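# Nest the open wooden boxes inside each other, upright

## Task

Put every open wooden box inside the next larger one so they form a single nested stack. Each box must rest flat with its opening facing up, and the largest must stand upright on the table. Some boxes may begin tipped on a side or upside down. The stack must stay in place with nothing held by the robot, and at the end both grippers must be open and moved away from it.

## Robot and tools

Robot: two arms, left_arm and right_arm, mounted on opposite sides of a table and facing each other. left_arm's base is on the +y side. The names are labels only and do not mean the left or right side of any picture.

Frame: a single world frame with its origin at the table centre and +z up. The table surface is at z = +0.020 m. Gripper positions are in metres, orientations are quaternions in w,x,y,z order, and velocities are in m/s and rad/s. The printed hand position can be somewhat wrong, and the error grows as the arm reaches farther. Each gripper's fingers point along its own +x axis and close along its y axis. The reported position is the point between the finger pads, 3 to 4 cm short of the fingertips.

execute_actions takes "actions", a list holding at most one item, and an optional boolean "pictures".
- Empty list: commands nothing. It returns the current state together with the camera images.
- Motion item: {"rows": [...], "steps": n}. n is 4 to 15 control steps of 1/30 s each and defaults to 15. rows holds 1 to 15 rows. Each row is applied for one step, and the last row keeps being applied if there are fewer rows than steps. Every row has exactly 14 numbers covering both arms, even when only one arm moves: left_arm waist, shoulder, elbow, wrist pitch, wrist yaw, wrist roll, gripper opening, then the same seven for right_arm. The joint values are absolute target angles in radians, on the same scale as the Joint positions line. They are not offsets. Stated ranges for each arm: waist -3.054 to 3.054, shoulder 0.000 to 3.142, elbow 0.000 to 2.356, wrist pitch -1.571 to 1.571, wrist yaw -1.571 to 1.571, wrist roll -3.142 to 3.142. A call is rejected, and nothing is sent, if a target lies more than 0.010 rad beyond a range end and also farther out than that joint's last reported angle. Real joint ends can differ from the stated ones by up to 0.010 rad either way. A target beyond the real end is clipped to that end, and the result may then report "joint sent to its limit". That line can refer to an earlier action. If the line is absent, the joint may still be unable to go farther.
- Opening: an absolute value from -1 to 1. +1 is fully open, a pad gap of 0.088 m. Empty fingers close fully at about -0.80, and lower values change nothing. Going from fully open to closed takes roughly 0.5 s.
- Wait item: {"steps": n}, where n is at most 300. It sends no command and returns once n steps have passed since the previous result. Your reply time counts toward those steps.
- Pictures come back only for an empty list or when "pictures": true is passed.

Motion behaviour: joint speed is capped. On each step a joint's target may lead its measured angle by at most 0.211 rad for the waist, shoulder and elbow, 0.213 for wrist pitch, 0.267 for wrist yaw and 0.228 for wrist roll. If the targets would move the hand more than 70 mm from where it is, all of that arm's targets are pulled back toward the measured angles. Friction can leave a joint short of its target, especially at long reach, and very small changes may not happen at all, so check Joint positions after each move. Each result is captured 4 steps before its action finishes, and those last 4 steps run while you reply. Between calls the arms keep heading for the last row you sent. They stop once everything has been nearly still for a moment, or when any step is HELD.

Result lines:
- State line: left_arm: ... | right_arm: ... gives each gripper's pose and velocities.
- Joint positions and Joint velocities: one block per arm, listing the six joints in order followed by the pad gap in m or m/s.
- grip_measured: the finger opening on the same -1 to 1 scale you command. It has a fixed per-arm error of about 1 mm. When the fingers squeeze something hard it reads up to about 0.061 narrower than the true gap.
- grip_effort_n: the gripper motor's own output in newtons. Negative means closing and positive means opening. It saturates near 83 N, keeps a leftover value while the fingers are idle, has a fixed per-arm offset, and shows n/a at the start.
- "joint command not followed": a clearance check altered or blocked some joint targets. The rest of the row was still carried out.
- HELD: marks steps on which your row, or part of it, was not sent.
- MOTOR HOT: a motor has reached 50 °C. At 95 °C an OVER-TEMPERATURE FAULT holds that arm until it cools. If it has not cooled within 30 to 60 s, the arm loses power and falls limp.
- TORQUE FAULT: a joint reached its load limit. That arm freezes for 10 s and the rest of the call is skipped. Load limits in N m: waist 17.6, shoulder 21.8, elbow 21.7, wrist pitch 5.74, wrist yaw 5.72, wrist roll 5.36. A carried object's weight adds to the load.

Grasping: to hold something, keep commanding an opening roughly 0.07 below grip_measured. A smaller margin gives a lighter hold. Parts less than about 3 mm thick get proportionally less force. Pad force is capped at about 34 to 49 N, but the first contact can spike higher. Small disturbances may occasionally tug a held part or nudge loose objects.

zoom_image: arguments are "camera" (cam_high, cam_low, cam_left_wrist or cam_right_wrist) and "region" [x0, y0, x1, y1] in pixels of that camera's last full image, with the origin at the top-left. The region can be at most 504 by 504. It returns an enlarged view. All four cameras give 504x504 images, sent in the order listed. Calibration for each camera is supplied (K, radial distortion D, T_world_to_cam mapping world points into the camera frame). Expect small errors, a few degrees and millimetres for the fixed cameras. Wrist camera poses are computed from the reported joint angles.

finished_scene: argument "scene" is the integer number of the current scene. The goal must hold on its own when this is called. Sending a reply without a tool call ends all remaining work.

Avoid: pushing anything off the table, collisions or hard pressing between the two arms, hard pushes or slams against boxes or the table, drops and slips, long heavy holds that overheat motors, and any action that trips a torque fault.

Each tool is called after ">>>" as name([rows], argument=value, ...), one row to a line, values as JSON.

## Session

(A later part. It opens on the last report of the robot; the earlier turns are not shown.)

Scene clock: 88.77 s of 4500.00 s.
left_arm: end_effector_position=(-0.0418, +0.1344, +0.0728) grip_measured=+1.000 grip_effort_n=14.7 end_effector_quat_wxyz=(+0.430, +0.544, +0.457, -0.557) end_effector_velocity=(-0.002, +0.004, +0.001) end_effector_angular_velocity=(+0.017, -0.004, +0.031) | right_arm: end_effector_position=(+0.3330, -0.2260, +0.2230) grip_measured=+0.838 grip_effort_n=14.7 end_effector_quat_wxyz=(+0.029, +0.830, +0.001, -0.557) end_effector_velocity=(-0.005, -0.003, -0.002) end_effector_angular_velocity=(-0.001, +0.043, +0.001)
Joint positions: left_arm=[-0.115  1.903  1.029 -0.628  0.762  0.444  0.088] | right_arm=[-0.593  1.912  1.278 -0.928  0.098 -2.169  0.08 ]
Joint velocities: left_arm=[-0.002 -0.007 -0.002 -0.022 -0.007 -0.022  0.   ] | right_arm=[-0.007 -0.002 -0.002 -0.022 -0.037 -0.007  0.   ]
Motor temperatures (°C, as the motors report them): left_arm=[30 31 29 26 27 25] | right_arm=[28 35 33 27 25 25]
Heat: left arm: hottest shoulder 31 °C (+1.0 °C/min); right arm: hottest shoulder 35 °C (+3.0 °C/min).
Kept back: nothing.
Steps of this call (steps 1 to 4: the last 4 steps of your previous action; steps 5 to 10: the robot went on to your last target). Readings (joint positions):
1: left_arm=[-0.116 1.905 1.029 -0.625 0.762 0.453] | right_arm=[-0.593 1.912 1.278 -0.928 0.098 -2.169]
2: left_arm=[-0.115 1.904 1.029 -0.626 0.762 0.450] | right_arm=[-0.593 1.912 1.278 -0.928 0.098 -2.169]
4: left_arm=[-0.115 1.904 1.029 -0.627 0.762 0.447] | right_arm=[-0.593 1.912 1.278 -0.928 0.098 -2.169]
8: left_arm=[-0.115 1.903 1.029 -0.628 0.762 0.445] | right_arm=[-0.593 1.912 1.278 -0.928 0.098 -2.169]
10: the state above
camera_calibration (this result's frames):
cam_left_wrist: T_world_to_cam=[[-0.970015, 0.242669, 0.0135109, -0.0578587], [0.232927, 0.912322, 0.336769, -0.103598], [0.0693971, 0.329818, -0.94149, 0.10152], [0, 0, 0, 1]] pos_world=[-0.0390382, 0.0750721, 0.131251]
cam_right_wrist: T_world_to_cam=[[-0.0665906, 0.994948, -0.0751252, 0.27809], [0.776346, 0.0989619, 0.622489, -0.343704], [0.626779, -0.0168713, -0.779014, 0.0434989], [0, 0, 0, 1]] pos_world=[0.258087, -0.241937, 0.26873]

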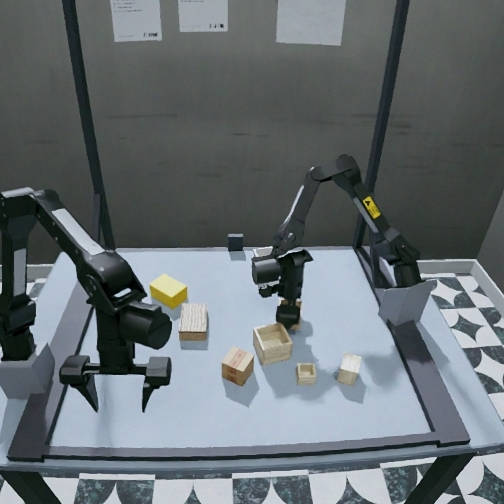

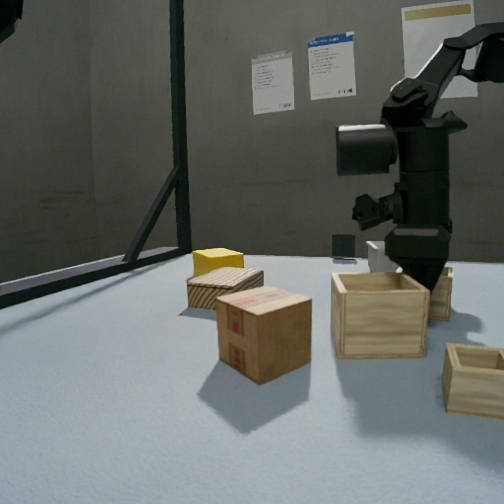

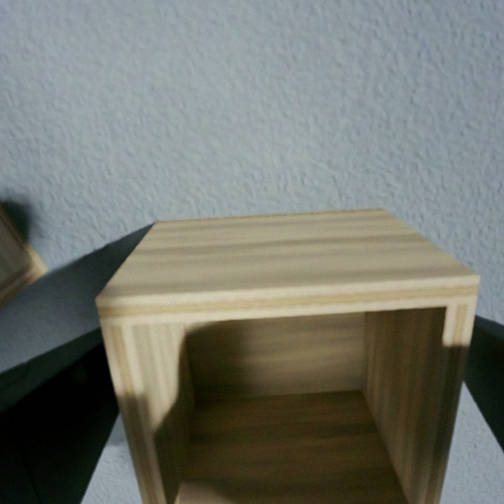

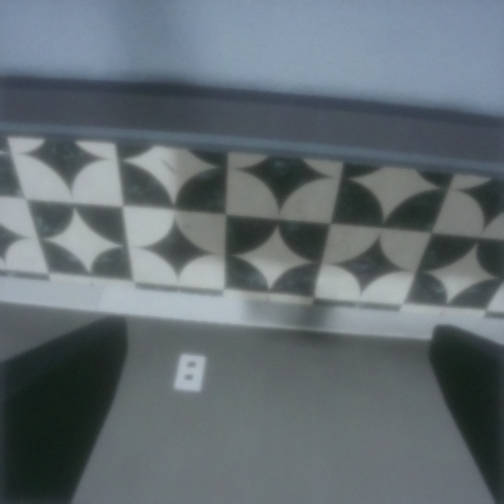

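>>> execute_actions([
  {"rows":[[-0.125,1.935,1.01,-0.575,0.765,0.44,1.0,-0.593,1.912,1.278,-0.928,0.098,-2.169,0.84]],"steps":12},
])

>>> execute_actions([
  {"rows":[[-0.125,1.935,1.01,-0.575,0.765,0.44,0.43,-0.593,1.912,1.278,-0.928,0.098,-2.169,0.84]],"steps":15},
])

>>> execute_actions([
  {"rows":[[-0.1,1.80,1.1,-0.80,0.74,0.44,0.43,-0.593,1.912,1.278,-0.928,0.098,-2.169,0.84]],"steps":15},
], pictures=true)

Scene clock: 89.20 s of 4500.00 s.
left_arm: end_effector_position=(-0.0387, +0.1343, +0.0654) grip_measured=+1.000 grip_effort_n=14.7 end_effector_quat_wxyz=(+0.428, +0.546, +0.452, -0.561) end_effector_velocity=(+0.007, +0.015, -0.020) end_effector_angular_velocity=(+0.050, +0.004, +0.036) | right_arm: end_effector_position=(+0.3330, -0.2260, +0.2230) grip_measured=+0.838 grip_effort_n=15.1 end_effector_quat_wxyz=(+0.029, +0.830, +0.001, -0.557) end_effector_velocity=(-0.002, -0.003, -0.002) end_effector_angular_velocity=(-0.014, +0.013, +0.016)
Joint positions: left_arm=[-0.123  1.921  1.017 -0.584  0.762  0.443  0.088] | right_arm=[-0.593  1.912  1.278 -0.928  0.098 -2.169  0.08 ]
Joint velocities: left_arm=[-0.022  0.051 -0.032  0.037 -0.007 -0.022  0.   ] | right_arm=[-0.002 -0.002 -0.007 -0.007 -0.007 -0.022 -0.   ]
Motor temperatures (°C, as the motors report them): left_arm=[30 31 29 26 26 25] | right_arm=[28 35 33 27 25 25]
Heat: left arm: hottest shoulder 31 °C (+1.0 °C/min); right arm: hottest shoulder 35 °C (+3.0 °C/min).
Steps of this call (steps 1 to 5: the robot went on to your last target; steps 6 to 13: the first 8 steps of this action). Readings (joint positions):
6: left_arm=[-0.115 1.903 1.028 -0.625 0.762 0.443] | right_arm=[-0.593 1.912 1.278 -0.928 0.098 -2.169]
7: left_arm=[-0.116 1.904 1.026 -0.613 0.762 0.443] | right_arm=[-0.593 1.912 1.278 -0.928 0.098 -2.169]
9: left_arm=[-0.118 1.910 1.023 -0.597 0.762 0.443] | right_arm=[-0.593 1.912 1.278 -0.928 0.098 -2.169]
13: the state above

Scene clock: 89.70 s of 4500.00 s.
left_arm: end_effector_position=(-0.0378, +0.1347, +0.0640) grip_measured=+0.499 grip_effort_n=-83.5 end_effector_quat_wxyz=(+0.428, +0.546, +0.452, -0.561) end_effector_velocity=(+0.002, +0.001, +0.000) end_effector_angular_velocity=(+0.008, -0.021, +0.007) | right_arm: end_effector_position=(+0.3330, -0.2260, +0.2230) grip_measured=+0.838 grip_effort_n=15.6 end_effector_quat_wxyz=(+0.029, +0.830, +0.001, -0.557) end_effector_velocity=(-0.001, -0.002, -0.000) end_effector_angular_velocity=(-0.010, +0.011, +0.017)
Joint positions: left_arm=[-0.124  1.925  1.014 -0.577  0.762  0.442  0.063] | right_arm=[-0.593  1.912  1.278 -0.928  0.098 -2.169  0.08 ]
Joint velocities: left_arm=[-0.002 -0.002  0.002 -0.007 -0.022 -0.007 -0.   ] | right_arm=[-0.002 -0.002 -0.002 -0.007 -0.007 -0.022 -0.   ]
Motor temperatures (°C, as the motors report them): left_arm=[30 31 29 26 26 25] | right_arm=[28 35 33 27 25 25]
Heat: left arm: hottest shoulder 31 °C (+1.0 °C/min); right arm: hottest shoulder 35 °C (+3.0 °C/min).
Steps of this call (steps 1 to 4: the last 4 steps of your previous action; steps 5 to 15: the first 11 steps of this action). Readings (joint positions):
5: left_arm=[-0.124 1.924 1.015 -0.578 0.762 0.443] | right_arm=[-0.593 1.912 1.278 -0.928 0.098 -2.169]
6: left_arm=[-0.124 1.924 1.015 -0.578 0.762 0.443] | right_arm=[-0.593 1.912 1.278 -0.928 0.098 -2.169]
8: left_arm=[-0.124 1.925 1.015 -0.578 0.762 0.443] | right_arm=[-0.593 1.912 1.278 -0.928 0.098 -2.169]
12: left_arm=[-0.124 1.925 1.014 -0.577 0.762 0.442] | right_arm=[-0.593 1.912 1.278 -0.928 0.098 -2.169]
15: the state above

Scene clock: 90.20 s of 4500.00 s.
left_arm: end_effector_position=(-0.0630, +0.1275, +0.1045) grip_measured=+0.499 grip_effort_n=-83.5 end_effector_quat_wxyz=(+0.437, +0.546, +0.456, -0.551) end_effector_velocity=(-0.001, +0.026, +0.000) end_effector_angular_velocity=(+0.112, -0.013, +0.097) | right_arm: end_effector_position=(+0.3330, -0.2260, +0.2230) grip_measured=+0.838 grip_effort_n=15.6 end_effector_quat_wxyz=(+0.029, +0.830, +0.001, -0.557) end_effector_velocity=(-0.001, -0.002, -0.002) end_effector_angular_velocity=(+0.000, +0.025, +0.001)
Joint positions: left_arm=[-0.106  1.812  1.094 -0.785  0.746  0.441  0.063] | right_arm=[-0.593  1.912  1.278 -0.928  0.098 -2.169  0.08 ]
Joint velocities: left_arm=[-0.002 -0.002 -0.002 -0.139 -0.037 -0.007 -0.   ] | right_arm=[-0.007  0.002 -0.002 -0.007 -0.022 -0.007 -0.   ]
Motor temperatures (°C, as the motors report them): left_arm=[30 31 29 26 26 25] | right_arm=[28 35 33 27 25 25]
Heat: left arm: hottest shoulder 31 °C (+1.0 °C/min); right arm: hottest shoulder 35 °C (+3.0 °C/min).
Steps of this call (steps 1 to 4: the last 4 steps of your previous action; steps 5 to 15: the first 11 steps of this action). Readings (joint positions):
5: left_arm=[-0.123 1.919 1.021 -0.597 0.760 0.442] | right_arm=[-0.593 1.912 1.278 -0.928 0.098 -2.169]
6: left_arm=[-0.121 1.909 1.034 -0.650 0.756 0.441] | right_arm=[-0.593 1.912 1.278 -0.928 0.098 -2.169]
8: left_arm=[-0.116 1.874 1.051 -0.716 0.752 0.441] | right_arm=[-0.593 1.912 1.278 -0.928 0.098 -2.169]
12: left_arm=[-0.108 1.819 1.089 -0.766 0.749 0.441] | right_arm=[-0.593 1.912 1.278 -0.928 0.098 -2.169]
15: the state above
camera_calibration (this result's frames):
cam_left_wrist: T_world_to_cam=[[-0.972354, 0.233489, -0.00324859, -0.0744089], [0.218508, 0.914694, 0.339984, -0.104582], [0.0823542, 0.329875, -0.940425, 0.135809], [0, 0, 0, 1]] pos_world=[-0.0606842, 0.0682342, 0.163032]
cam_right_wrist: T_world_to_cam=[[-0.0665906, 0.994948, -0.0751252, 0.27809], [0.776346, 0.0989619, 0.622489, -0.343704], [0.626779, -0.0168713, -0.779014, 0.0434989], [0, 0, 0, 1]] pos_world=[0.258087, -0.241937, 0.26873]

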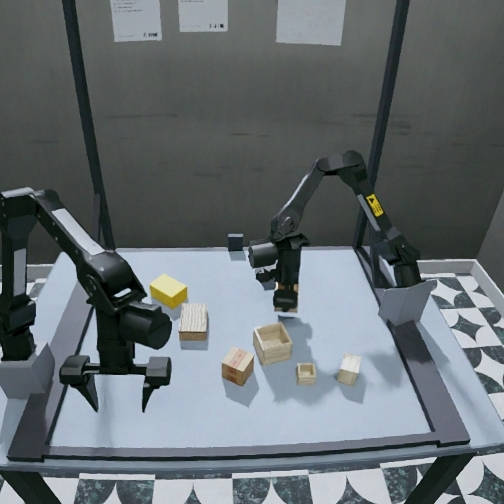

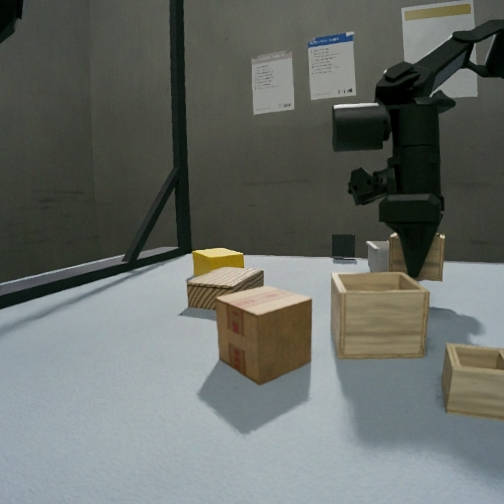

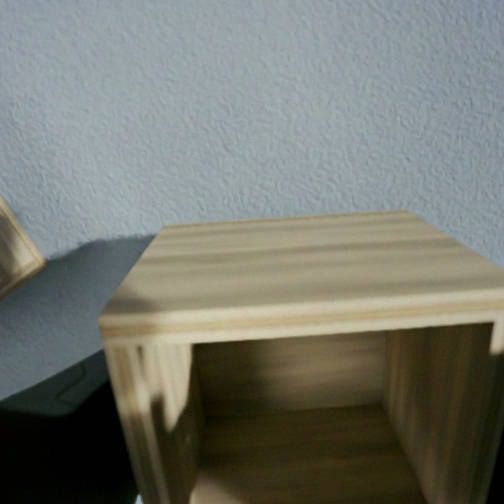

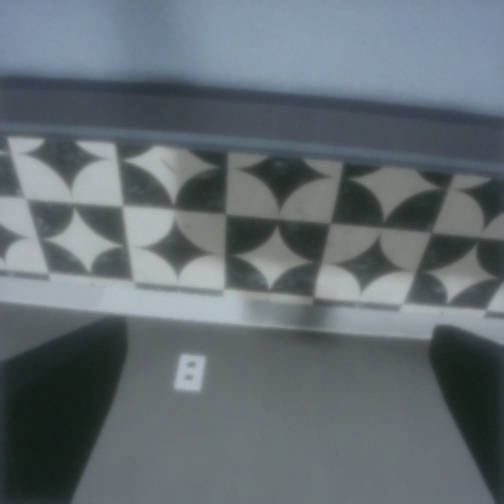

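>>> execute_actions([
  {"rows":[[-0.05,1.72,1.25,-1.05,0.72,0.44,0.43,-0.593,1.912,1.278,-0.928,0.098,-2.169,0.84]],"steps":15},
])

>>> execute_actions([
  {"rows":[[0.17,1.95,1.30,-1.0,0.65,0.44,0.43,-0.593,1.912,1.278,-0.928,0.098,-2.169,0.84]],"steps":15},
])

>>> execute_actions([
  {"steps":10},
], pictures=true)

Scene clock: 90.77 s of 4500.00 s.
left_arm: end_effector_position=(-0.0856, +0.1165, +0.1590) grip_measured=+0.499 grip_effort_n=-83.5 end_effector_quat_wxyz=(+0.460, +0.540, +0.457, -0.536) end_effector_velocity=(+0.002, +0.030, -0.001) end_effector_angular_velocity=(+0.133, -0.030, +0.112) | right_arm: end_effector_position=(+0.3330, -0.2260, +0.2230) grip_measured=+0.838 grip_effort_n=15.1 end_effector_quat_wxyz=(+0.029, +0.830, +0.001, -0.557) end_effector_velocity=(+0.000, -0.001, +0.003) end_effector_angular_velocity=(-0.004, -0.007, +0.004)
Joint positions: left_arm=[-0.056  1.725  1.24  -1.032  0.726  0.441  0.063] | right_arm=[-0.593  1.912  1.278 -0.928  0.098 -2.169  0.08 ]
Joint velocities: left_arm=[-0.002  0.002 -0.002 -0.154 -0.066 -0.007  0.   ] | right_arm=[-0.002 -0.007  0.002 -0.007  0.007 -0.007 -0.   ]
Motor temperatures (°C, as the motors report them): left_arm=[30 31 29 25 26 25] | right_arm=[28 35 33 27 25 25]
Heat: left arm: hottest shoulder 31 °C (+1.0 °C/min); right arm: hottest shoulder 35 °C (+3.0 °C/min).
Steps of this call (steps 1 to 4: the last 4 steps of your previous action; steps 5 to 6: the robot went on to your last target; steps 7 to 17: the first 11 steps of this action). Readings (joint positions):
7: left_arm=[-0.105 1.807 1.107 -0.822 0.740 0.441] | right_arm=[-0.593 1.912 1.278 -0.928 0.098 -2.169]
8: left_arm=[-0.098 1.805 1.131 -0.879 0.733 0.441] | right_arm=[-0.593 1.912 1.278 -0.928 0.098 -2.169]
10: left_arm=[-0.078 1.780 1.175 -0.946 0.730 0.441] | right_arm=[-0.593 1.912 1.278 -0.928 0.098 -2.169]
14: left_arm=[-0.057 1.729 1.234 -1.011 0.729 0.441] | right_arm=[-0.593 1.912 1.278 -0.928 0.098 -2.169]
17: the state above

Scene clock: 91.27 s of 4500.00 s.
left_arm: end_effector_position=(+0.0177, +0.1228, +0.1678) grip_measured=+0.499 grip_effort_n=-83.5 end_effector_quat_wxyz=(+0.545, +0.493, +0.502, -0.457) end_effector_velocity=(+0.029, -0.008, +0.006) end_effector_angular_velocity=(-0.042, -0.007, +0.069) | right_arm: end_effector_position=(+0.3330, -0.2260, +0.2230) grip_measured=+0.838 grip_effort_n=15.1 end_effector_quat_wxyz=(+0.029, +0.830, +0.001, -0.557) end_effector_velocity=(-0.003, -0.005, -0.002) end_effector_angular_velocity=(-0.020, +0.021, -0.001)
Joint positions: left_arm=[ 0.16   1.933  1.282 -1.006  0.656  0.441  0.063] | right_arm=[-0.593  1.912  1.278 -0.928  0.098 -2.169  0.08 ]
Joint velocities: left_arm=[ 0.061  0.076  0.051  0.022  0.007 -0.022  0.   ] | right_arm=[-0.002  0.002 -0.002 -0.022 -0.007 -0.007 -0.   ]
Motor temperatures (°C, as the motors report them): left_arm=[30 31 29 25 26 25] | right_arm=[28 35 33 27 25 25]
Heat: left arm: hottest shoulder 31 °C (+1.0 °C/min); right arm: hottest shoulder 35 °C (+2.0 °C/min).
Steps of this call (steps 1 to 4: the last 4 steps of your previous action; steps 5 to 15: the first 11 steps of this action). Readings (joint positions):
5: left_arm=[-0.052 1.734 1.244 -1.045 0.723 0.441] | right_arm=[-0.593 1.912 1.278 -0.928 0.098 -2.169]
6: left_arm=[-0.035 1.753 1.254 -1.043 0.719 0.441] | right_arm=[-0.593 1.912 1.278 -0.928 0.098 -2.169]
8: left_arm=[0.023 1.808 1.274 -1.020 0.697 0.441] | right_arm=[-0.593 1.912 1.278 -0.928 0.098 -2.169]
12: left_arm=[0.135 1.908 1.281 -1.009 0.662 0.441] | right_arm=[-0.593 1.912 1.278 -0.928 0.098 -2.169]
15: the state above

Scene clock: 91.60 s of 4500.00 s.
left_arm: end_effector_position=(+0.0201, +0.1203, +0.1684) grip_measured=+0.499 grip_effort_n=-83.5 end_effector_quat_wxyz=(+0.546, +0.493, +0.499, -0.457) end_effector_velocity=(+0.007, +0.006, -0.003) end_effector_angular_velocity=(+0.022, -0.009, +0.046) | right_arm: end_effector_position=(+0.3330, -0.2260, +0.2230) grip_measured=+0.838 grip_effort_n=15.1 end_effector_quat_wxyz=(+0.029, +0.830, +0.001, -0.557) end_effector_velocity=(+0.001, -0.004, +0.002) end_effector_angular_velocity=(-0.006, -0.005, -0.002)
Joint positions: left_arm=[ 0.162  1.94   1.292 -1.002  0.654  0.441  0.063] | right_arm=[-0.593  1.912  1.278 -0.928  0.098 -2.169  0.08 ]
Joint velocities: left_arm=[ 0.007  0.017 -0.002 -0.007 -0.022 -0.022  0.   ] | right_arm=[-0.007 -0.007 -0.002 -0.007  0.007 -0.007  0.   ]
Motor temperatures (°C, as the motors report them): left_arm=[30 31 29 25 26 25] | right_arm=[28 35 33 27 25 25]
Heat: left arm: hottest shoulder 31 °C (+1.0 °C/min); right arm: hottest shoulder 35 °C (+2.0 °C/min).
Kept back: nothing.
Steps of this call (steps 1 to 4: the last 4 steps of your previous action; steps 5 to 10: the robot went on to your last target). Readings (joint positions):
1: left_arm=[0.162 1.934 1.284 -1.005 0.656 0.441] | right_arm=[-0.593 1.912 1.278 -0.928 0.098 -2.169]
2: left_arm=[0.162 1.935 1.287 -1.004 0.656 0.441] | right_arm=[-0.593 1.912 1.278 -0.928 0.098 -2.169]
4: left_arm=[0.162 1.935 1.290 -1.003 0.656 0.441] | right_arm=[-0.593 1.912 1.278 -0.928 0.098 -2.169]
8: left_arm=[0.162 1.939 1.292 -1.003 0.655 0.441] | right_arm=[-0.593 1.912 1.278 -0.928 0.098 -2.169]
10: the state above
camera_calibration (this result's frames):
cam_left_wrist: T_world_to_cam=[[-0.991738, -0.0643297, -0.11098, 0.0626053], [-0.0965971, 0.94378, 0.316146, -0.131038], [0.0844033, 0.324255, -0.942197, 0.192367], [0, 0, 0, 1]] pos_world=[0.0331938, 0.0653225, 0.229623]
cam_right_wrist: T_world_to_cam=[[-0.0665906, 0.994948, -0.0751252, 0.27809], [0.776346, 0.0989619, 0.622489, -0.343704], [0.626779, -0.0168713, -0.779014, 0.0434989], [0, 0, 0, 1]] pos_world=[0.258087, -0.241937, 0.26873]

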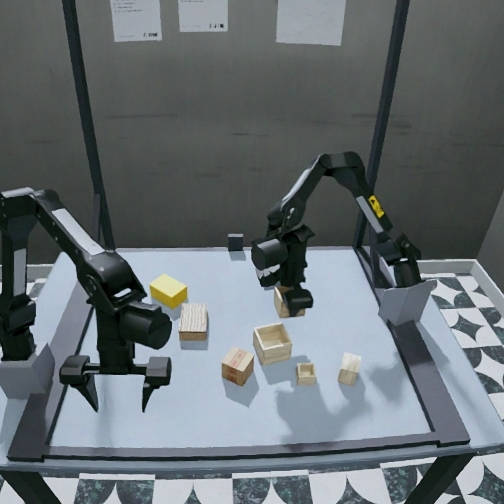

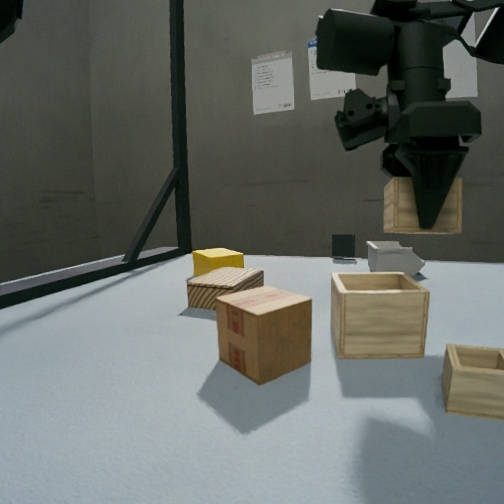

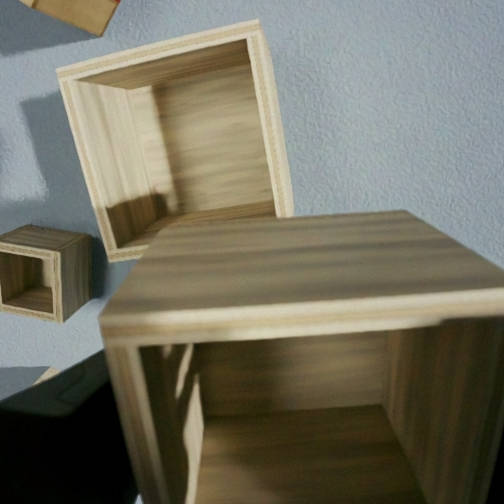

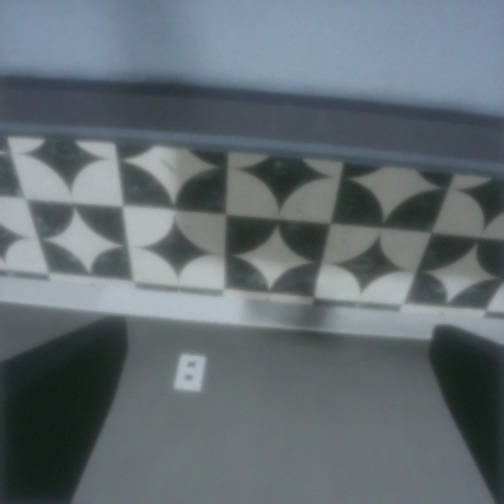

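>>> execute_actions([
  {"rows":[[0.15,2.25,1.65,-1.17,0.62,0.30,0.43,-0.593,1.912,1.278,-0.928,0.098,-2.169,0.84]],"steps":15},
])

>>> execute_actions([
  {"steps":15},
], pictures=true)

Scene clock: 92.23 s of 4500.00 s.
left_arm: end_effector_position=(+0.0575, +0.0877, +0.1511) grip_measured=+0.499 grip_effort_n=-83.5 end_effector_quat_wxyz=(+0.561, +0.460, +0.573, -0.382) end_effector_velocity=(+0.007, -0.059, +0.018) end_effector_angular_velocity=(-0.076, -0.046, -0.029) | right_arm: end_effector_position=(+0.3330, -0.2260, +0.2230) grip_measured=+0.838 grip_effort_n=15.6 end_effector_quat_wxyz=(+0.029, +0.830, +0.001, -0.557) end_effector_velocity=(-0.001, -0.002, -0.000) end_effector_angular_velocity=(+0.001, +0.010, -0.010)
Joint positions: left_arm=[ 0.15   2.226  1.61  -1.158  0.625  0.311  0.063] | right_arm=[-0.593  1.912  1.278 -0.928  0.098 -2.169  0.08 ]
Joint velocities: left_arm=[-0.017  0.09   0.266 -0.051  0.007 -0.066 -0.   ] | right_arm=[-0.002 -0.002 -0.002 -0.007 -0.007  0.007 -0.   ]
Motor temperatures (°C, as the motors report them): left_arm=[30 31 29 25 26 25] | right_arm=[28 35 33 27 25 25]
Heat: left arm: hottest shoulder 31 °C (+1.0 °C/min); right arm: hottest shoulder 35 °C (+2.0 °C/min).
Steps of this call (steps 1 to 8: the robot went on to your last target; steps 9 to 19: the first 11 steps of this action). Readings (joint positions):
9: left_arm=[0.163 1.958 1.310 -1.025 0.650 0.428] | right_arm=[-0.593 1.912 1.278 -0.928 0.098 -2.169]
10: left_arm=[0.161 1.994 1.356 -1.073 0.646 0.395] | right_arm=[-0.593 1.912 1.278 -0.928 0.098 -2.169]
12: left_arm=[0.156 2.080 1.452 -1.098 0.638 0.356] | right_arm=[-0.593 1.912 1.278 -0.928 0.098 -2.169]
16: left_arm=[0.151 2.202 1.575 -1.144 0.627 0.321] | right_arm=[-0.593 1.912 1.278 -0.928 0.098 -2.169]
19: the state above

Scene clock: 92.73 s of 4500.00 s.
left_arm: end_effector_position=(+0.0590, +0.0823, +0.1524) grip_measured=+0.499 grip_effort_n=-83.5 end_effector_quat_wxyz=(+0.563, +0.459, +0.572, -0.381) end_effector_velocity=(-0.003, -0.001, +0.000) end_effector_angular_velocity=(-0.002, +0.005, +0.022) | right_arm: end_effector_position=(+0.3330, -0.2260, +0.2230) grip_measured=+0.838 grip_effort_n=15.1 end_effector_quat_wxyz=(+0.029, +0.830, +0.001, -0.557) end_effector_velocity=(-0.002, -0.005, -0.000) end_effector_angular_velocity=(-0.015, +0.018, -0.004)
Joint positions: left_arm=[ 0.149  2.24   1.641 -1.168  0.624  0.303  0.063] | right_arm=[-0.593  1.912  1.278 -0.928  0.098 -2.169  0.08 ]
Joint velocities: left_arm=[-0.002 -0.002  0.002 -0.007  0.007 -0.022 -0.   ] | right_arm=[-0.007 -0.002 -0.002 -0.022 -0.007 -0.007 -0.   ]
Motor temperatures (°C, as the motors report them): left_arm=[30 31 29 25 26 25] | right_arm=[28 35 33 27 25 25]
Heat: left arm: hottest shoulder 31 °C (+1.0 °C/min); right arm: hottest shoulder 35 °C (+2.0 °C/min).
Kept back: nothing.
Steps of this call (steps 1 to 4: the last 4 steps of your previous action; steps 5 to 15: the robot went on to your last target). Readings (joint positions):
1: left_arm=[0.149 2.228 1.619 -1.160 0.625 0.309] | right_arm=[-0.593 1.912 1.278 -0.928 0.098 -2.169]
2: left_arm=[0.149 2.230 1.625 -1.162 0.625 0.308] | right_arm=[-0.593 1.912 1.278 -0.928 0.098 -2.169]
4: left_arm=[0.149 2.231 1.634 -1.164 0.625 0.306] | right_arm=[-0.593 1.912 1.278 -0.928 0.098 -2.169]
8: left_arm=[0.149 2.236 1.639 -1.167 0.625 0.304] | right_arm=[-0.593 1.912 1.278 -0.928 0.098 -2.169]
15: the state above
camera_calibration (this result's frames):
cam_left_wrist: T_world_to_cam=[[-0.960839, -0.255667, -0.106874, 0.110279], [-0.276958, 0.873411, 0.400559, -0.0828652], [-0.00906472, 0.414472, -0.910017, 0.179566], [0, 0, 0, 1]] pos_world=[0.0846377, 0.0261448, 0.208387]
cam_right_wrist: T_world_to_cam=[[-0.0665906, 0.994948, -0.0751252, 0.27809], [0.776346, 0.0989619, 0.622489, -0.343704], [0.626779, -0.0168713, -0.779014, 0.0434989], [0, 0, 0, 1]] pos_world=[0.258087, -0.241937, 0.26873]

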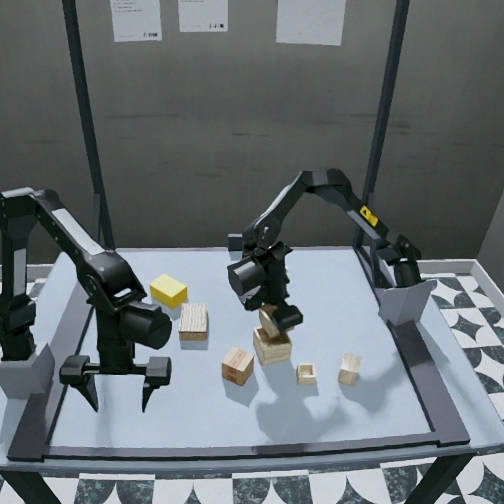

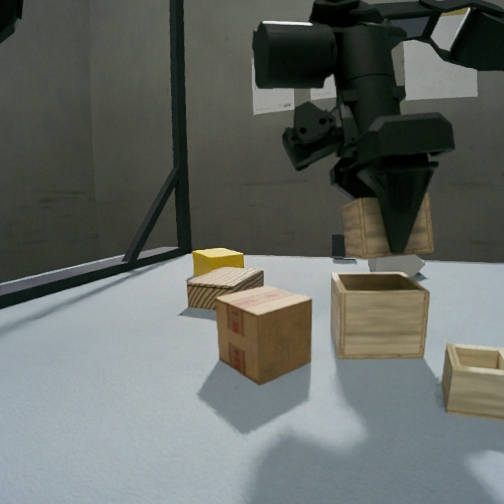

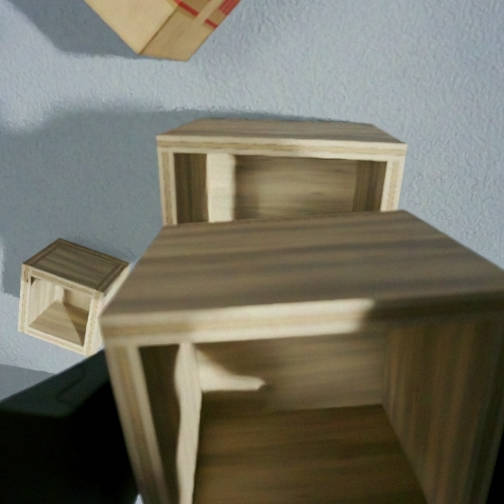

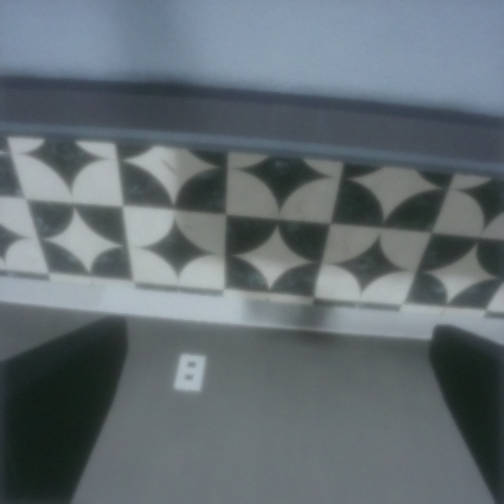

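>>> execute_actions([
  {"rows":[[0.16,2.25,1.54,-0.95,0.61,0.30,0.43,-0.593,1.912,1.278,-0.928,0.098,-2.169,0.84]],"steps":15},
])

>>> execute_actions([
  {"steps":12},
], pictures=true)

Scene clock: 93.67 s of 4500.00 s.
left_arm: end_effector_position=(+0.0835, +0.0792, +0.1355) grip_measured=+0.499 grip_effort_n=-83.5 end_effector_quat_wxyz=(+0.580, +0.469, +0.528, -0.406) end_effector_velocity=(+0.011, -0.015, +0.001) end_effector_angular_velocity=(-0.059, -0.063, -0.052) | right_arm: end_effector_position=(+0.3330, -0.2260, +0.2230) grip_measured=+0.838 grip_effort_n=15.1 end_effector_quat_wxyz=(+0.029, +0.830, +0.001, -0.557) end_effector_velocity=(-0.002, +0.000, -0.001) end_effector_angular_velocity=(-0.003, +0.023, +0.020)
Joint positions: left_arm=[ 0.153  2.246  1.551 -0.964  0.614  0.302  0.063] | right_arm=[-0.593  1.912  1.278 -0.928  0.098 -2.169  0.08 ]
Joint velocities: left_arm=[-0.002 -0.007 -0.007  0.11  -0.022 -0.022  0.   ] | right_arm=[-0.002  0.002  0.002 -0.007 -0.022 -0.022 -0.   ]
Motor temperatures (°C, as the motors report them): left_arm=[30 31 29 25 26 25] | right_arm=[28 35 33 27 25 25]
Heat: left arm: hottest shoulder 31 °C (+1.0 °C/min); right arm: hottest shoulder 35 °C (+2.0 °C/min).
Steps of this call (steps 1 to 15: the robot went on to your last target; steps 16 to 17: nothing new was sent; steps 18 to 28: the first 11 steps of this action). Readings (joint positions):
18: left_arm=[0.149 2.240 1.634 -1.152 0.624 0.302] | right_arm=[-0.593 1.912 1.278 -0.928 0.098 -2.169]
19: left_arm=[0.149 2.239 1.615 -1.100 0.623 0.302] | right_arm=[-0.593 1.912 1.278 -0.928 0.098 -2.169]
21: left_arm=[0.150 2.241 1.590 -1.032 0.618 0.302] | right_arm=[-0.593 1.912 1.278 -0.928 0.098 -2.169]
25: left_arm=[0.152 2.246 1.555 -0.981 0.614 0.302] | right_arm=[-0.593 1.912 1.278 -0.928 0.098 -2.169]
28: the state above

Scene clock: 94.07 s of 4500.00 s.
left_arm: end_effector_position=(+0.0846, +0.0789, +0.1346) grip_measured=+0.499 grip_effort_n=-83.5 end_effector_quat_wxyz=(+0.580, +0.470, +0.526, -0.408) end_effector_velocity=(+0.002, +0.005, +0.000) end_effector_angular_velocity=(+0.018, -0.014, +0.004) | right_arm: end_effector_position=(+0.3330, -0.2260, +0.2230) grip_measured=+0.838 grip_effort_n=15.6 end_effector_quat_wxyz=(+0.029, +0.830, +0.001, -0.557) end_effector_velocity=(+0.003, +0.002, -0.000) end_effector_angular_velocity=(+0.011, -0.002, +0.019)
Joint positions: left_arm=[ 0.153  2.246  1.545 -0.952  0.614  0.302  0.063] | right_arm=[-0.593  1.912  1.278 -0.928  0.098 -2.169  0.08 ]
Joint velocities: left_arm=[ 0.002 -0.002 -0.007 -0.007 -0.022  0.007  0.   ] | right_arm=[-0.007  0.002 -0.002  0.022 -0.007 -0.022 -0.   ]
Motor temperatures (°C, as the motors report them): left_arm=[30 31 29 25 26 25] | right_arm=[28 35 33 27 25 25]
Heat: left arm: hottest shoulder 31 °C (+1.0 °C/min); right arm: hottest shoulder 35 °C (+2.0 °C/min).
Kept back: nothing.
Steps of this call (steps 1 to 4: the last 4 steps of your previous action; steps 5 to 12: the robot went on to your last target). Readings (joint positions):
1: left_arm=[0.153 2.246 1.550 -0.961 0.614 0.302] | right_arm=[-0.593 1.912 1.278 -0.928 0.098 -2.169]
2: left_arm=[0.153 2.246 1.550 -0.959 0.614 0.302] | right_arm=[-0.593 1.912 1.278 -0.928 0.098 -2.169]
4: left_arm=[0.153 2.246 1.547 -0.956 0.614 0.302] | right_arm=[-0.593 1.912 1.278 -0.928 0.098 -2.169]
8: left_arm=[0.153 2.246 1.546 -0.953 0.614 0.302] | right_arm=[-0.593 1.912 1.278 -0.928 0.098 -2.169]
12: the state above
camera_calibration (this result's frames):
cam_left_wrist: T_world_to_cam=[[-0.969975, -0.195479, -0.144692, 0.133223], [-0.233105, 0.916922, 0.323908, -0.0624335], [0.0693537, 0.347912, -0.934959, 0.166924], [0, 0, 0, 1]] pos_world=[0.103092, 0.0252142, 0.195566]
cam_right_wrist: T_world_to_cam=[[-0.0665906, 0.994948, -0.0751252, 0.27809], [0.776346, 0.0989619, 0.622489, -0.343704], [0.626779, -0.0168713, -0.779014, 0.0434989], [0, 0, 0, 1]] pos_world=[0.258087, -0.241937, 0.26873]

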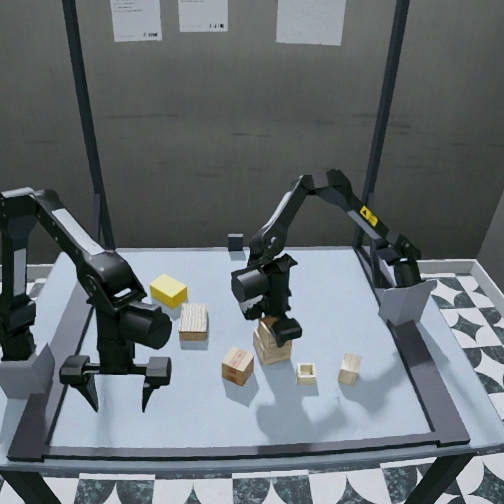

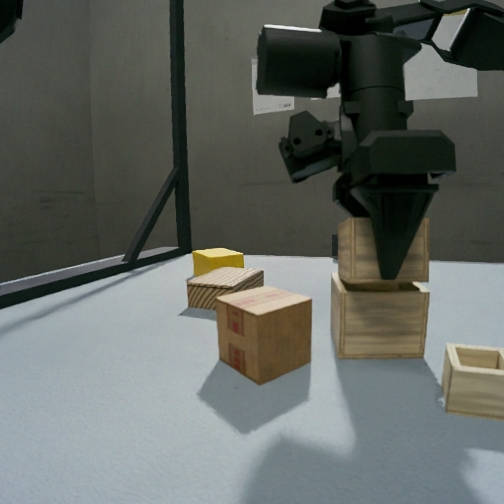

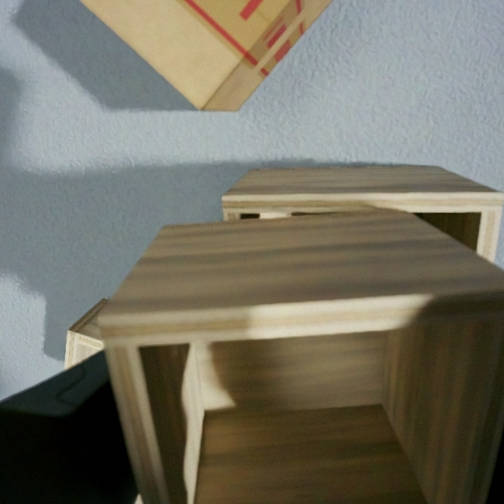

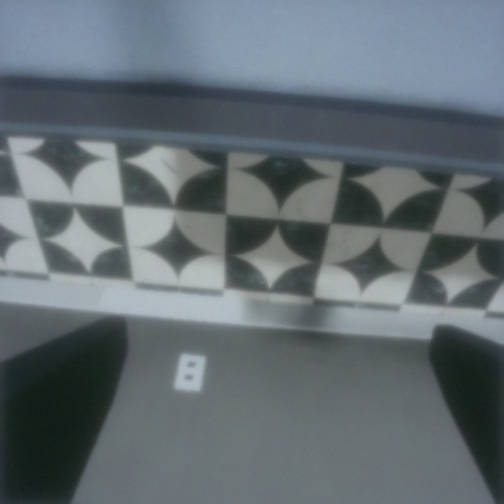

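>>> execute_actions([
  {"rows":[[0.075,2.245,1.52,-0.93,0.62,0.23,0.43,-0.593,1.912,1.278,-0.928,0.098,-2.169,0.84]],"steps":15},
])

>>> execute_actions([
  {"steps":12},
], pictures=true)

Scene clock: 94.63 s of 4500.00 s.
left_arm: end_effector_position=(+0.0761, +0.0767, +0.1261) grip_measured=+0.499 grip_effort_n=-83.5 end_effector_quat_wxyz=(+0.586, +0.466, +0.533, -0.394) end_effector_velocity=(-0.003, +0.002, -0.001) end_effector_angular_velocity=(+0.008, -0.003, +0.036) | right_arm: end_effector_position=(+0.3330, -0.2260, +0.2230) grip_measured=+0.838 grip_effort_n=14.7 end_effector_quat_wxyz=(+0.029, +0.830, +0.001, -0.557) end_effector_velocity=(-0.000, -0.003, +0.000) end_effector_angular_velocity=(+0.003, +0.010, -0.014)
Joint positions: left_arm=[ 0.12   2.238  1.534 -0.936  0.604  0.237  0.063] | right_arm=[-0.593  1.912  1.278 -0.928  0.098 -2.169  0.08 ]
Joint velocities: left_arm=[-0.007 -0.007 -0.007 -0.007 -0.007 -0.037 -0.   ] | right_arm=[-0.007 -0.002 -0.002 -0.007 -0.007  0.007 -0.   ]
Motor temperatures (°C, as the motors report them): left_arm=[30 31 29 25 26 25] | right_arm=[28 35 33 27 25 25]
Heat: left arm: hottest shoulder 31 °C (+1.0 °C/min); right arm: hottest shoulder 35 °C (+2.0 °C/min).
Steps of this call (steps 1 to 6: the robot went on to your last target; steps 7 to 17: the first 11 steps of this action). Readings (joint positions):
7: left_arm=[0.152 2.246 1.543 -0.949 0.614 0.295] | right_arm=[-0.593 1.912 1.278 -0.928 0.098 -2.169]
8: left_arm=[0.145 2.246 1.540 -0.944 0.613 0.279] | right_arm=[-0.593 1.912 1.278 -0.928 0.098 -2.169]
10: left_arm=[0.130 2.246 1.537 -0.941 0.605 0.258] | right_arm=[-0.593 1.912 1.278 -0.928 0.098 -2.169]
14: left_arm=[0.120 2.239 1.535 -0.937 0.604 0.242] | right_arm=[-0.593 1.912 1.278 -0.928 0.098 -2.169]
17: the state above

Scene clock: 95.03 s of 4500.00 s.
left_arm: end_effector_position=(+0.0761, +0.0767, +0.1261) grip_measured=+0.499 grip_effort_n=-83.5 end_effector_quat_wxyz=(+0.587, +0.465, +0.533, -0.393) end_effector_velocity=(-0.001, -0.001, +0.001) end_effector_angular_velocity=(-0.004, -0.011, -0.002) | right_arm: end_effector_position=(+0.3330, -0.2260, +0.2230) grip_measured=+0.838 grip_effort_n=14.7 end_effector_quat_wxyz=(+0.029, +0.830, +0.001, -0.557) end_effector_velocity=(+0.002, +0.000, +0.001) end_effector_angular_velocity=(+0.009, +0.003, +0.003)
Joint positions: left_arm=[ 0.12   2.238  1.533 -0.935  0.604  0.234  0.063] | right_arm=[-0.593  1.912  1.278 -0.928  0.098 -2.169  0.08 ]
Joint velocities: left_arm=[-0.002 -0.007 -0.002  0.007 -0.007 -0.007 -0.   ] | right_arm=[-0.007 -0.002 -0.002  0.007 -0.007 -0.007 -0.   ]
Motor temperatures (°C, as the motors report them): left_arm=[30 31 29 25 26 25] | right_arm=[28 35 33 27 25 25]
Heat: left arm: hottest shoulder 31 °C (+1.0 °C/min); right arm: hottest shoulder 35 °C (+2.0 °C/min).
Kept back: nothing.
Steps of this call (steps 1 to 4: the last 4 steps of your previous action; steps 5 to 12: the robot went on to your last target). Readings (joint positions):
1: left_arm=[0.120 2.238 1.534 -0.936 0.604 0.237] | right_arm=[-0.593 1.912 1.278 -0.928 0.098 -2.169]
2: left_arm=[0.120 2.238 1.533 -0.936 0.604 0.236] | right_arm=[-0.593 1.912 1.278 -0.928 0.098 -2.169]
4: left_arm=[0.120 2.238 1.533 -0.935 0.604 0.235] | right_arm=[-0.593 1.912 1.278 -0.928 0.098 -2.169]
8: left_arm=[0.120 2.238 1.533 -0.935 0.604 0.234] | right_arm=[-0.593 1.912 1.278 -0.928 0.098 -2.169]
12: the state above
camera_calibration (this result's frames):
cam_left_wrist: T_world_to_cam=[[-0.961398, -0.227933, -0.154145, 0.126327], [-0.267547, 0.905223, 0.330135, -0.0569317], [0.0642865, 0.358632, -0.931263, 0.159524], [0, 0, 0, 1]] pos_world=[0.095963, 0.0231197, 0.186826]
cam_right_wrist: T_world_to_cam=[[-0.0665906, 0.994948, -0.0751252, 0.27809], [0.776346, 0.0989619, 0.622489, -0.343704], [0.626779, -0.0168713, -0.779014, 0.0434989], [0, 0, 0, 1]] pos_world=[0.258087, -0.241937, 0.26873]

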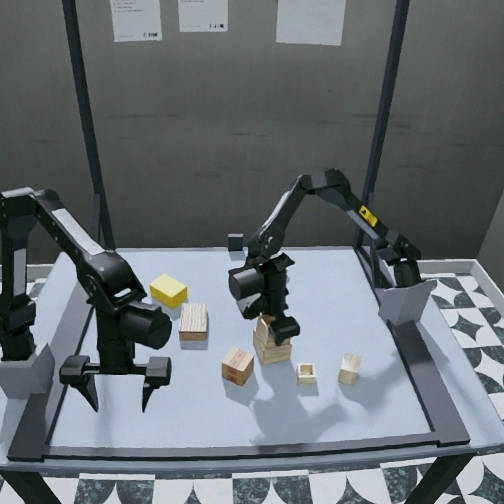

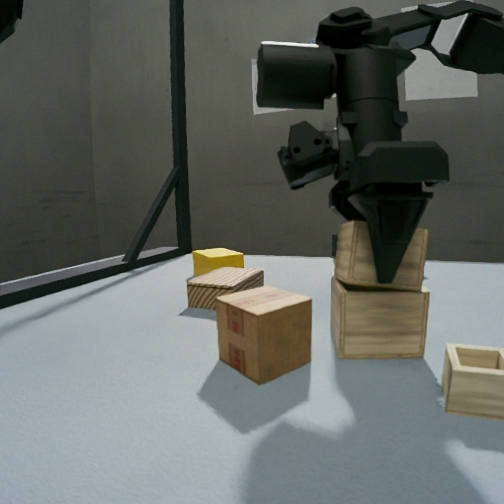

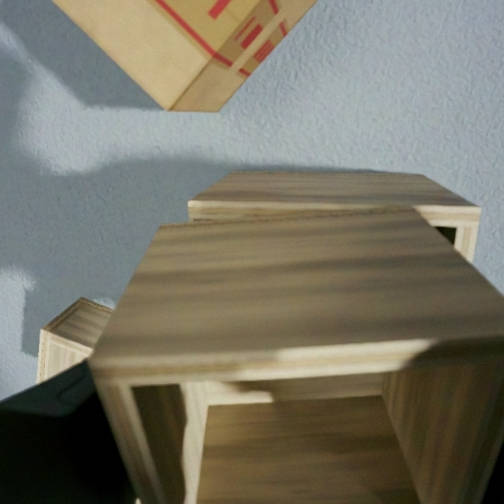

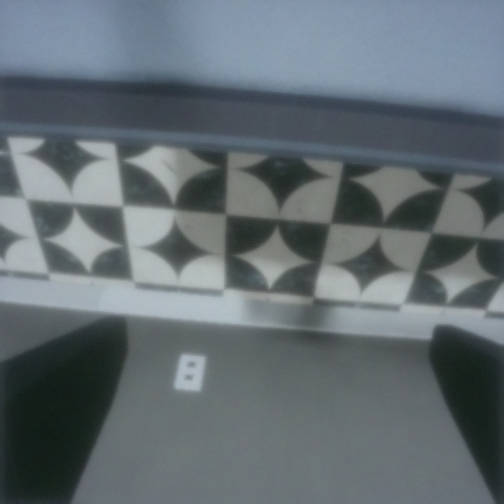

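Box caught on the rim and tilted in grasp. Lift, then shift.

>>> execute_actions([
  {"rows":[[0.12,2.19,1.53,-0.98,0.62,0.23,0.43,-0.593,1.912,1.278,-0.928,0.098,-2.169,0.84]],"steps":12},
])

>>> execute_actions([
  {"rows":[[0.09,2.17,1.47,-0.94,0.62,0.23,0.43,-0.593,1.912,1.278,-0.928,0.098,-2.169,0.84]],"steps":15},
])

>>> execute_actions([
  {"steps":12},
], pictures=true)

Scene clock: 95.43 s of 4500.00 s.
left_arm: end_effector_position=(+0.0634, +0.0773, +0.1303) grip_measured=+0.499 grip_effort_n=-83.5 end_effector_quat_wxyz=(+0.581, +0.463, +0.541, -0.395) end_effector_velocity=(-0.012, -0.000, +0.020) end_effector_angular_velocity=(-0.001, -0.025, -0.010) | right_arm: end_effector_position=(+0.3330, -0.2260, +0.2230) grip_measured=+0.838 grip_effort_n=15.1 end_effector_quat_wxyz=(+0.029, +0.830, +0.001, -0.557) end_effector_velocity=(-0.002, -0.002, -0.001) end_effector_angular_velocity=(+0.010, +0.022, -0.012)
Joint positions: left_arm=[ 0.11   2.212  1.532 -0.972  0.616  0.232  0.063] | right_arm=[-0.593  1.912  1.278 -0.928  0.098 -2.169  0.08 ]
Joint velocities: left_arm=[ 0.007 -0.061  0.002 -0.051 -0.022  0.007  0.   ] | right_arm=[-0.007 -0.002 -0.002 -0.007 -0.022  0.007 -0.   ]
Motor temperatures (°C, as the motors report them): left_arm=[30 31 29 25 26 25] | right_arm=[28 35 33 27 25 25]
Heat: left arm: hottest shoulder 31 °C (+1.0 °C/min); right arm: hottest shoulder 35 °C (+2.0 °C/min).
Steps of this call (steps 1 to 4: the robot went on to your last target; steps 5 to 12: the first 8 steps of this action). Readings (joint positions):
5: left_arm=[0.120 2.234 1.533 -0.936 0.604 0.233] | right_arm=[-0.593 1.912 1.278 -0.928 0.098 -2.169]
6: left_arm=[0.121 2.230 1.533 -0.942 0.609 0.232] | right_arm=[-0.593 1.912 1.278 -0.928 0.098 -2.169]
8: left_arm=[0.117 2.222 1.532 -0.961 0.616 0.232] | right_arm=[-0.593 1.912 1.278 -0.928 0.098 -2.169]
12: the state above

Scene clock: 95.93 s of 4500.00 s.
left_arm: end_effector_position=(+0.0563, +0.0824, +0.1265) grip_measured=+0.499 grip_effort_n=-83.5 end_effector_quat_wxyz=(+0.578, +0.467, +0.537, -0.399) end_effector_velocity=(-0.000, +0.005, -0.002) end_effector_angular_velocity=(+0.010, -0.003, -0.004) | right_arm: end_effector_position=(+0.3330, -0.2260, +0.2230) grip_measured=+0.838 grip_effort_n=15.1 end_effector_quat_wxyz=(+0.029, +0.830, +0.001, -0.557) end_effector_velocity=(-0.001, -0.003, -0.003) end_effector_angular_velocity=(-0.012, +0.015, +0.002)
Joint positions: left_arm=[ 0.097  2.181  1.482 -0.942  0.618  0.232  0.063] | right_arm=[-0.593  1.912  1.278 -0.928  0.098 -2.169  0.08 ]
Joint velocities: left_arm=[-0.002 -0.007 -0.022  0.007 -0.007  0.007 -0.   ] | right_arm=[-0.002  0.002 -0.007 -0.007 -0.007 -0.007 -0.   ]
Motor temperatures (°C, as the motors report them): left_arm=[30 31 29 25 26 25] | right_arm=[28 35 33 27 25 25]
Heat: left arm: hottest shoulder 31 °C (+1.0 °C/min); right arm: hottest shoulder 35 °C (+2.0 °C/min).
Steps of this call (steps 1 to 4: the last 4 steps of your previous action; steps 5 to 15: the first 11 steps of this action). Readings (joint positions):
5: left_arm=[0.112 2.206 1.527 -0.972 0.617 0.232] | right_arm=[-0.593 1.912 1.278 -0.928 0.098 -2.169]
6: left_arm=[0.110 2.201 1.516 -0.963 0.617 0.232] | right_arm=[-0.593 1.912 1.278 -0.928 0.098 -2.169]
8: left_arm=[0.104 2.192 1.498 -0.957 0.617 0.232] | right_arm=[-0.593 1.912 1.278 -0.928 0.098 -2.169]
12: left_arm=[0.097 2.183 1.485 -0.945 0.618 0.232] | right_arm=[-0.593 1.912 1.278 -0.928 0.098 -2.169]
15: the state above

Scene clock: 96.33 s of 4500.00 s.
left_arm: end_effector_position=(+0.0562, +0.0824, +0.1265) grip_measured=+0.499 grip_effort_n=-83.5 end_effector_quat_wxyz=(+0.578, +0.467, +0.536, -0.400) end_effector_velocity=(-0.000, +0.001, -0.000) end_effector_angular_velocity=(+0.017, -0.017, -0.011) | right_arm: end_effector_position=(+0.3330, -0.2260, +0.2230) grip_measured=+0.838 grip_effort_n=14.7 end_effector_quat_wxyz=(+0.029, +0.830, +0.001, -0.557) end_effector_velocity=(+0.003, -0.001, +0.001) end_effector_angular_velocity=(+0.007, -0.010, -0.013)
Joint positions: left_arm=[ 0.097  2.18   1.48  -0.94   0.618  0.232  0.063] | right_arm=[-0.593  1.912  1.278 -0.928  0.098 -2.169  0.08 ]
Joint velocities: left_arm=[-0.007 -0.002  0.002 -0.007 -0.022  0.007  0.   ] | right_arm=[-0.007 -0.002 -0.002  0.007  0.007  0.007  0.   ]
Motor temperatures (°C, as the motors report them): left_arm=[31 31 29 25 26 25] | right_arm=[28 35 33 27 25 25]
Heat: left arm: hottest waist 31 °C (+1.0 °C/min); right arm: hottest shoulder 35 °C (+2.0 °C/min).
Kept back: nothing.
Steps of this call (steps 1 to 4: the last 4 steps of your previous action; steps 5 to 12: the robot went on to your last target). Readings (joint positions):
1: left_arm=[0.097 2.181 1.481 -0.942 0.618 0.232] | right_arm=[-0.593 1.912 1.278 -0.928 0.098 -2.169]
2: left_arm=[0.097 2.180 1.481 -0.941 0.618 0.232] | right_arm=[-0.593 1.912 1.278 -0.928 0.098 -2.169]
4: left_arm=[0.097 2.180 1.480 -0.940 0.618 0.232] | right_arm=[-0.593 1.912 1.278 -0.928 0.098 -2.169]
8: left_arm=[0.097 2.180 1.480 -0.940 0.618 0.232] | right_arm=[-0.593 1.912 1.278 -0.928 0.098 -2.169]
12: the state above
camera_calibration (this result's frames):
cam_left_wrist: T_world_to_cam=[[-0.96738, -0.211744, -0.139067, 0.105736], [-0.247544, 0.906757, 0.34134, -0.0702284], [0.053823, 0.364631, -0.929595, 0.158957], [0, 0, 0, 1]] pos_world=[0.0763468, 0.0281083, 0.186442]
cam_right_wrist: T_world_to_cam=[[-0.0665906, 0.994948, -0.0751252, 0.27809], [0.776346, 0.0989619, 0.622489, -0.343704], [0.626779, -0.0168713, -0.779014, 0.0434989], [0, 0, 0, 1]] pos_world=[0.258087, -0.241937, 0.26873]

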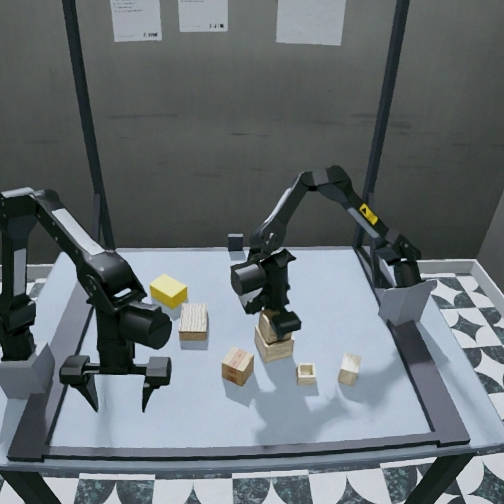

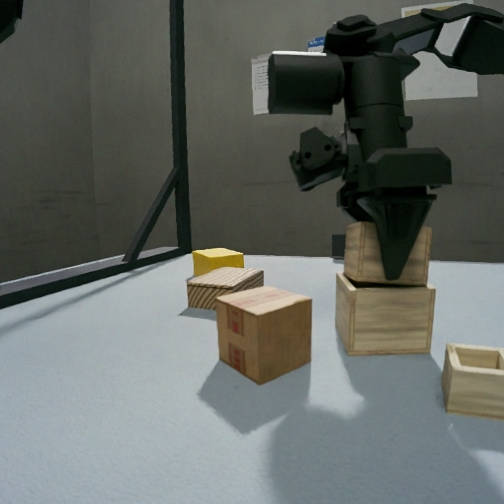

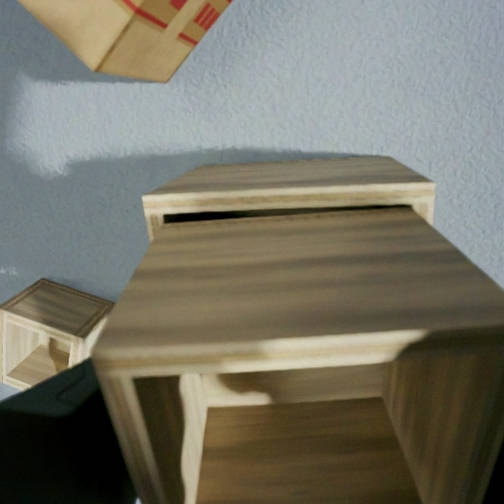

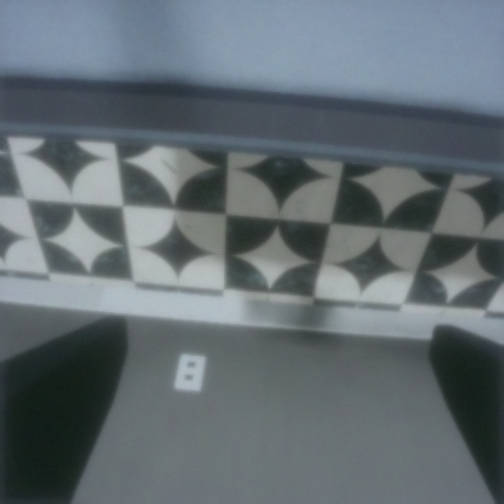

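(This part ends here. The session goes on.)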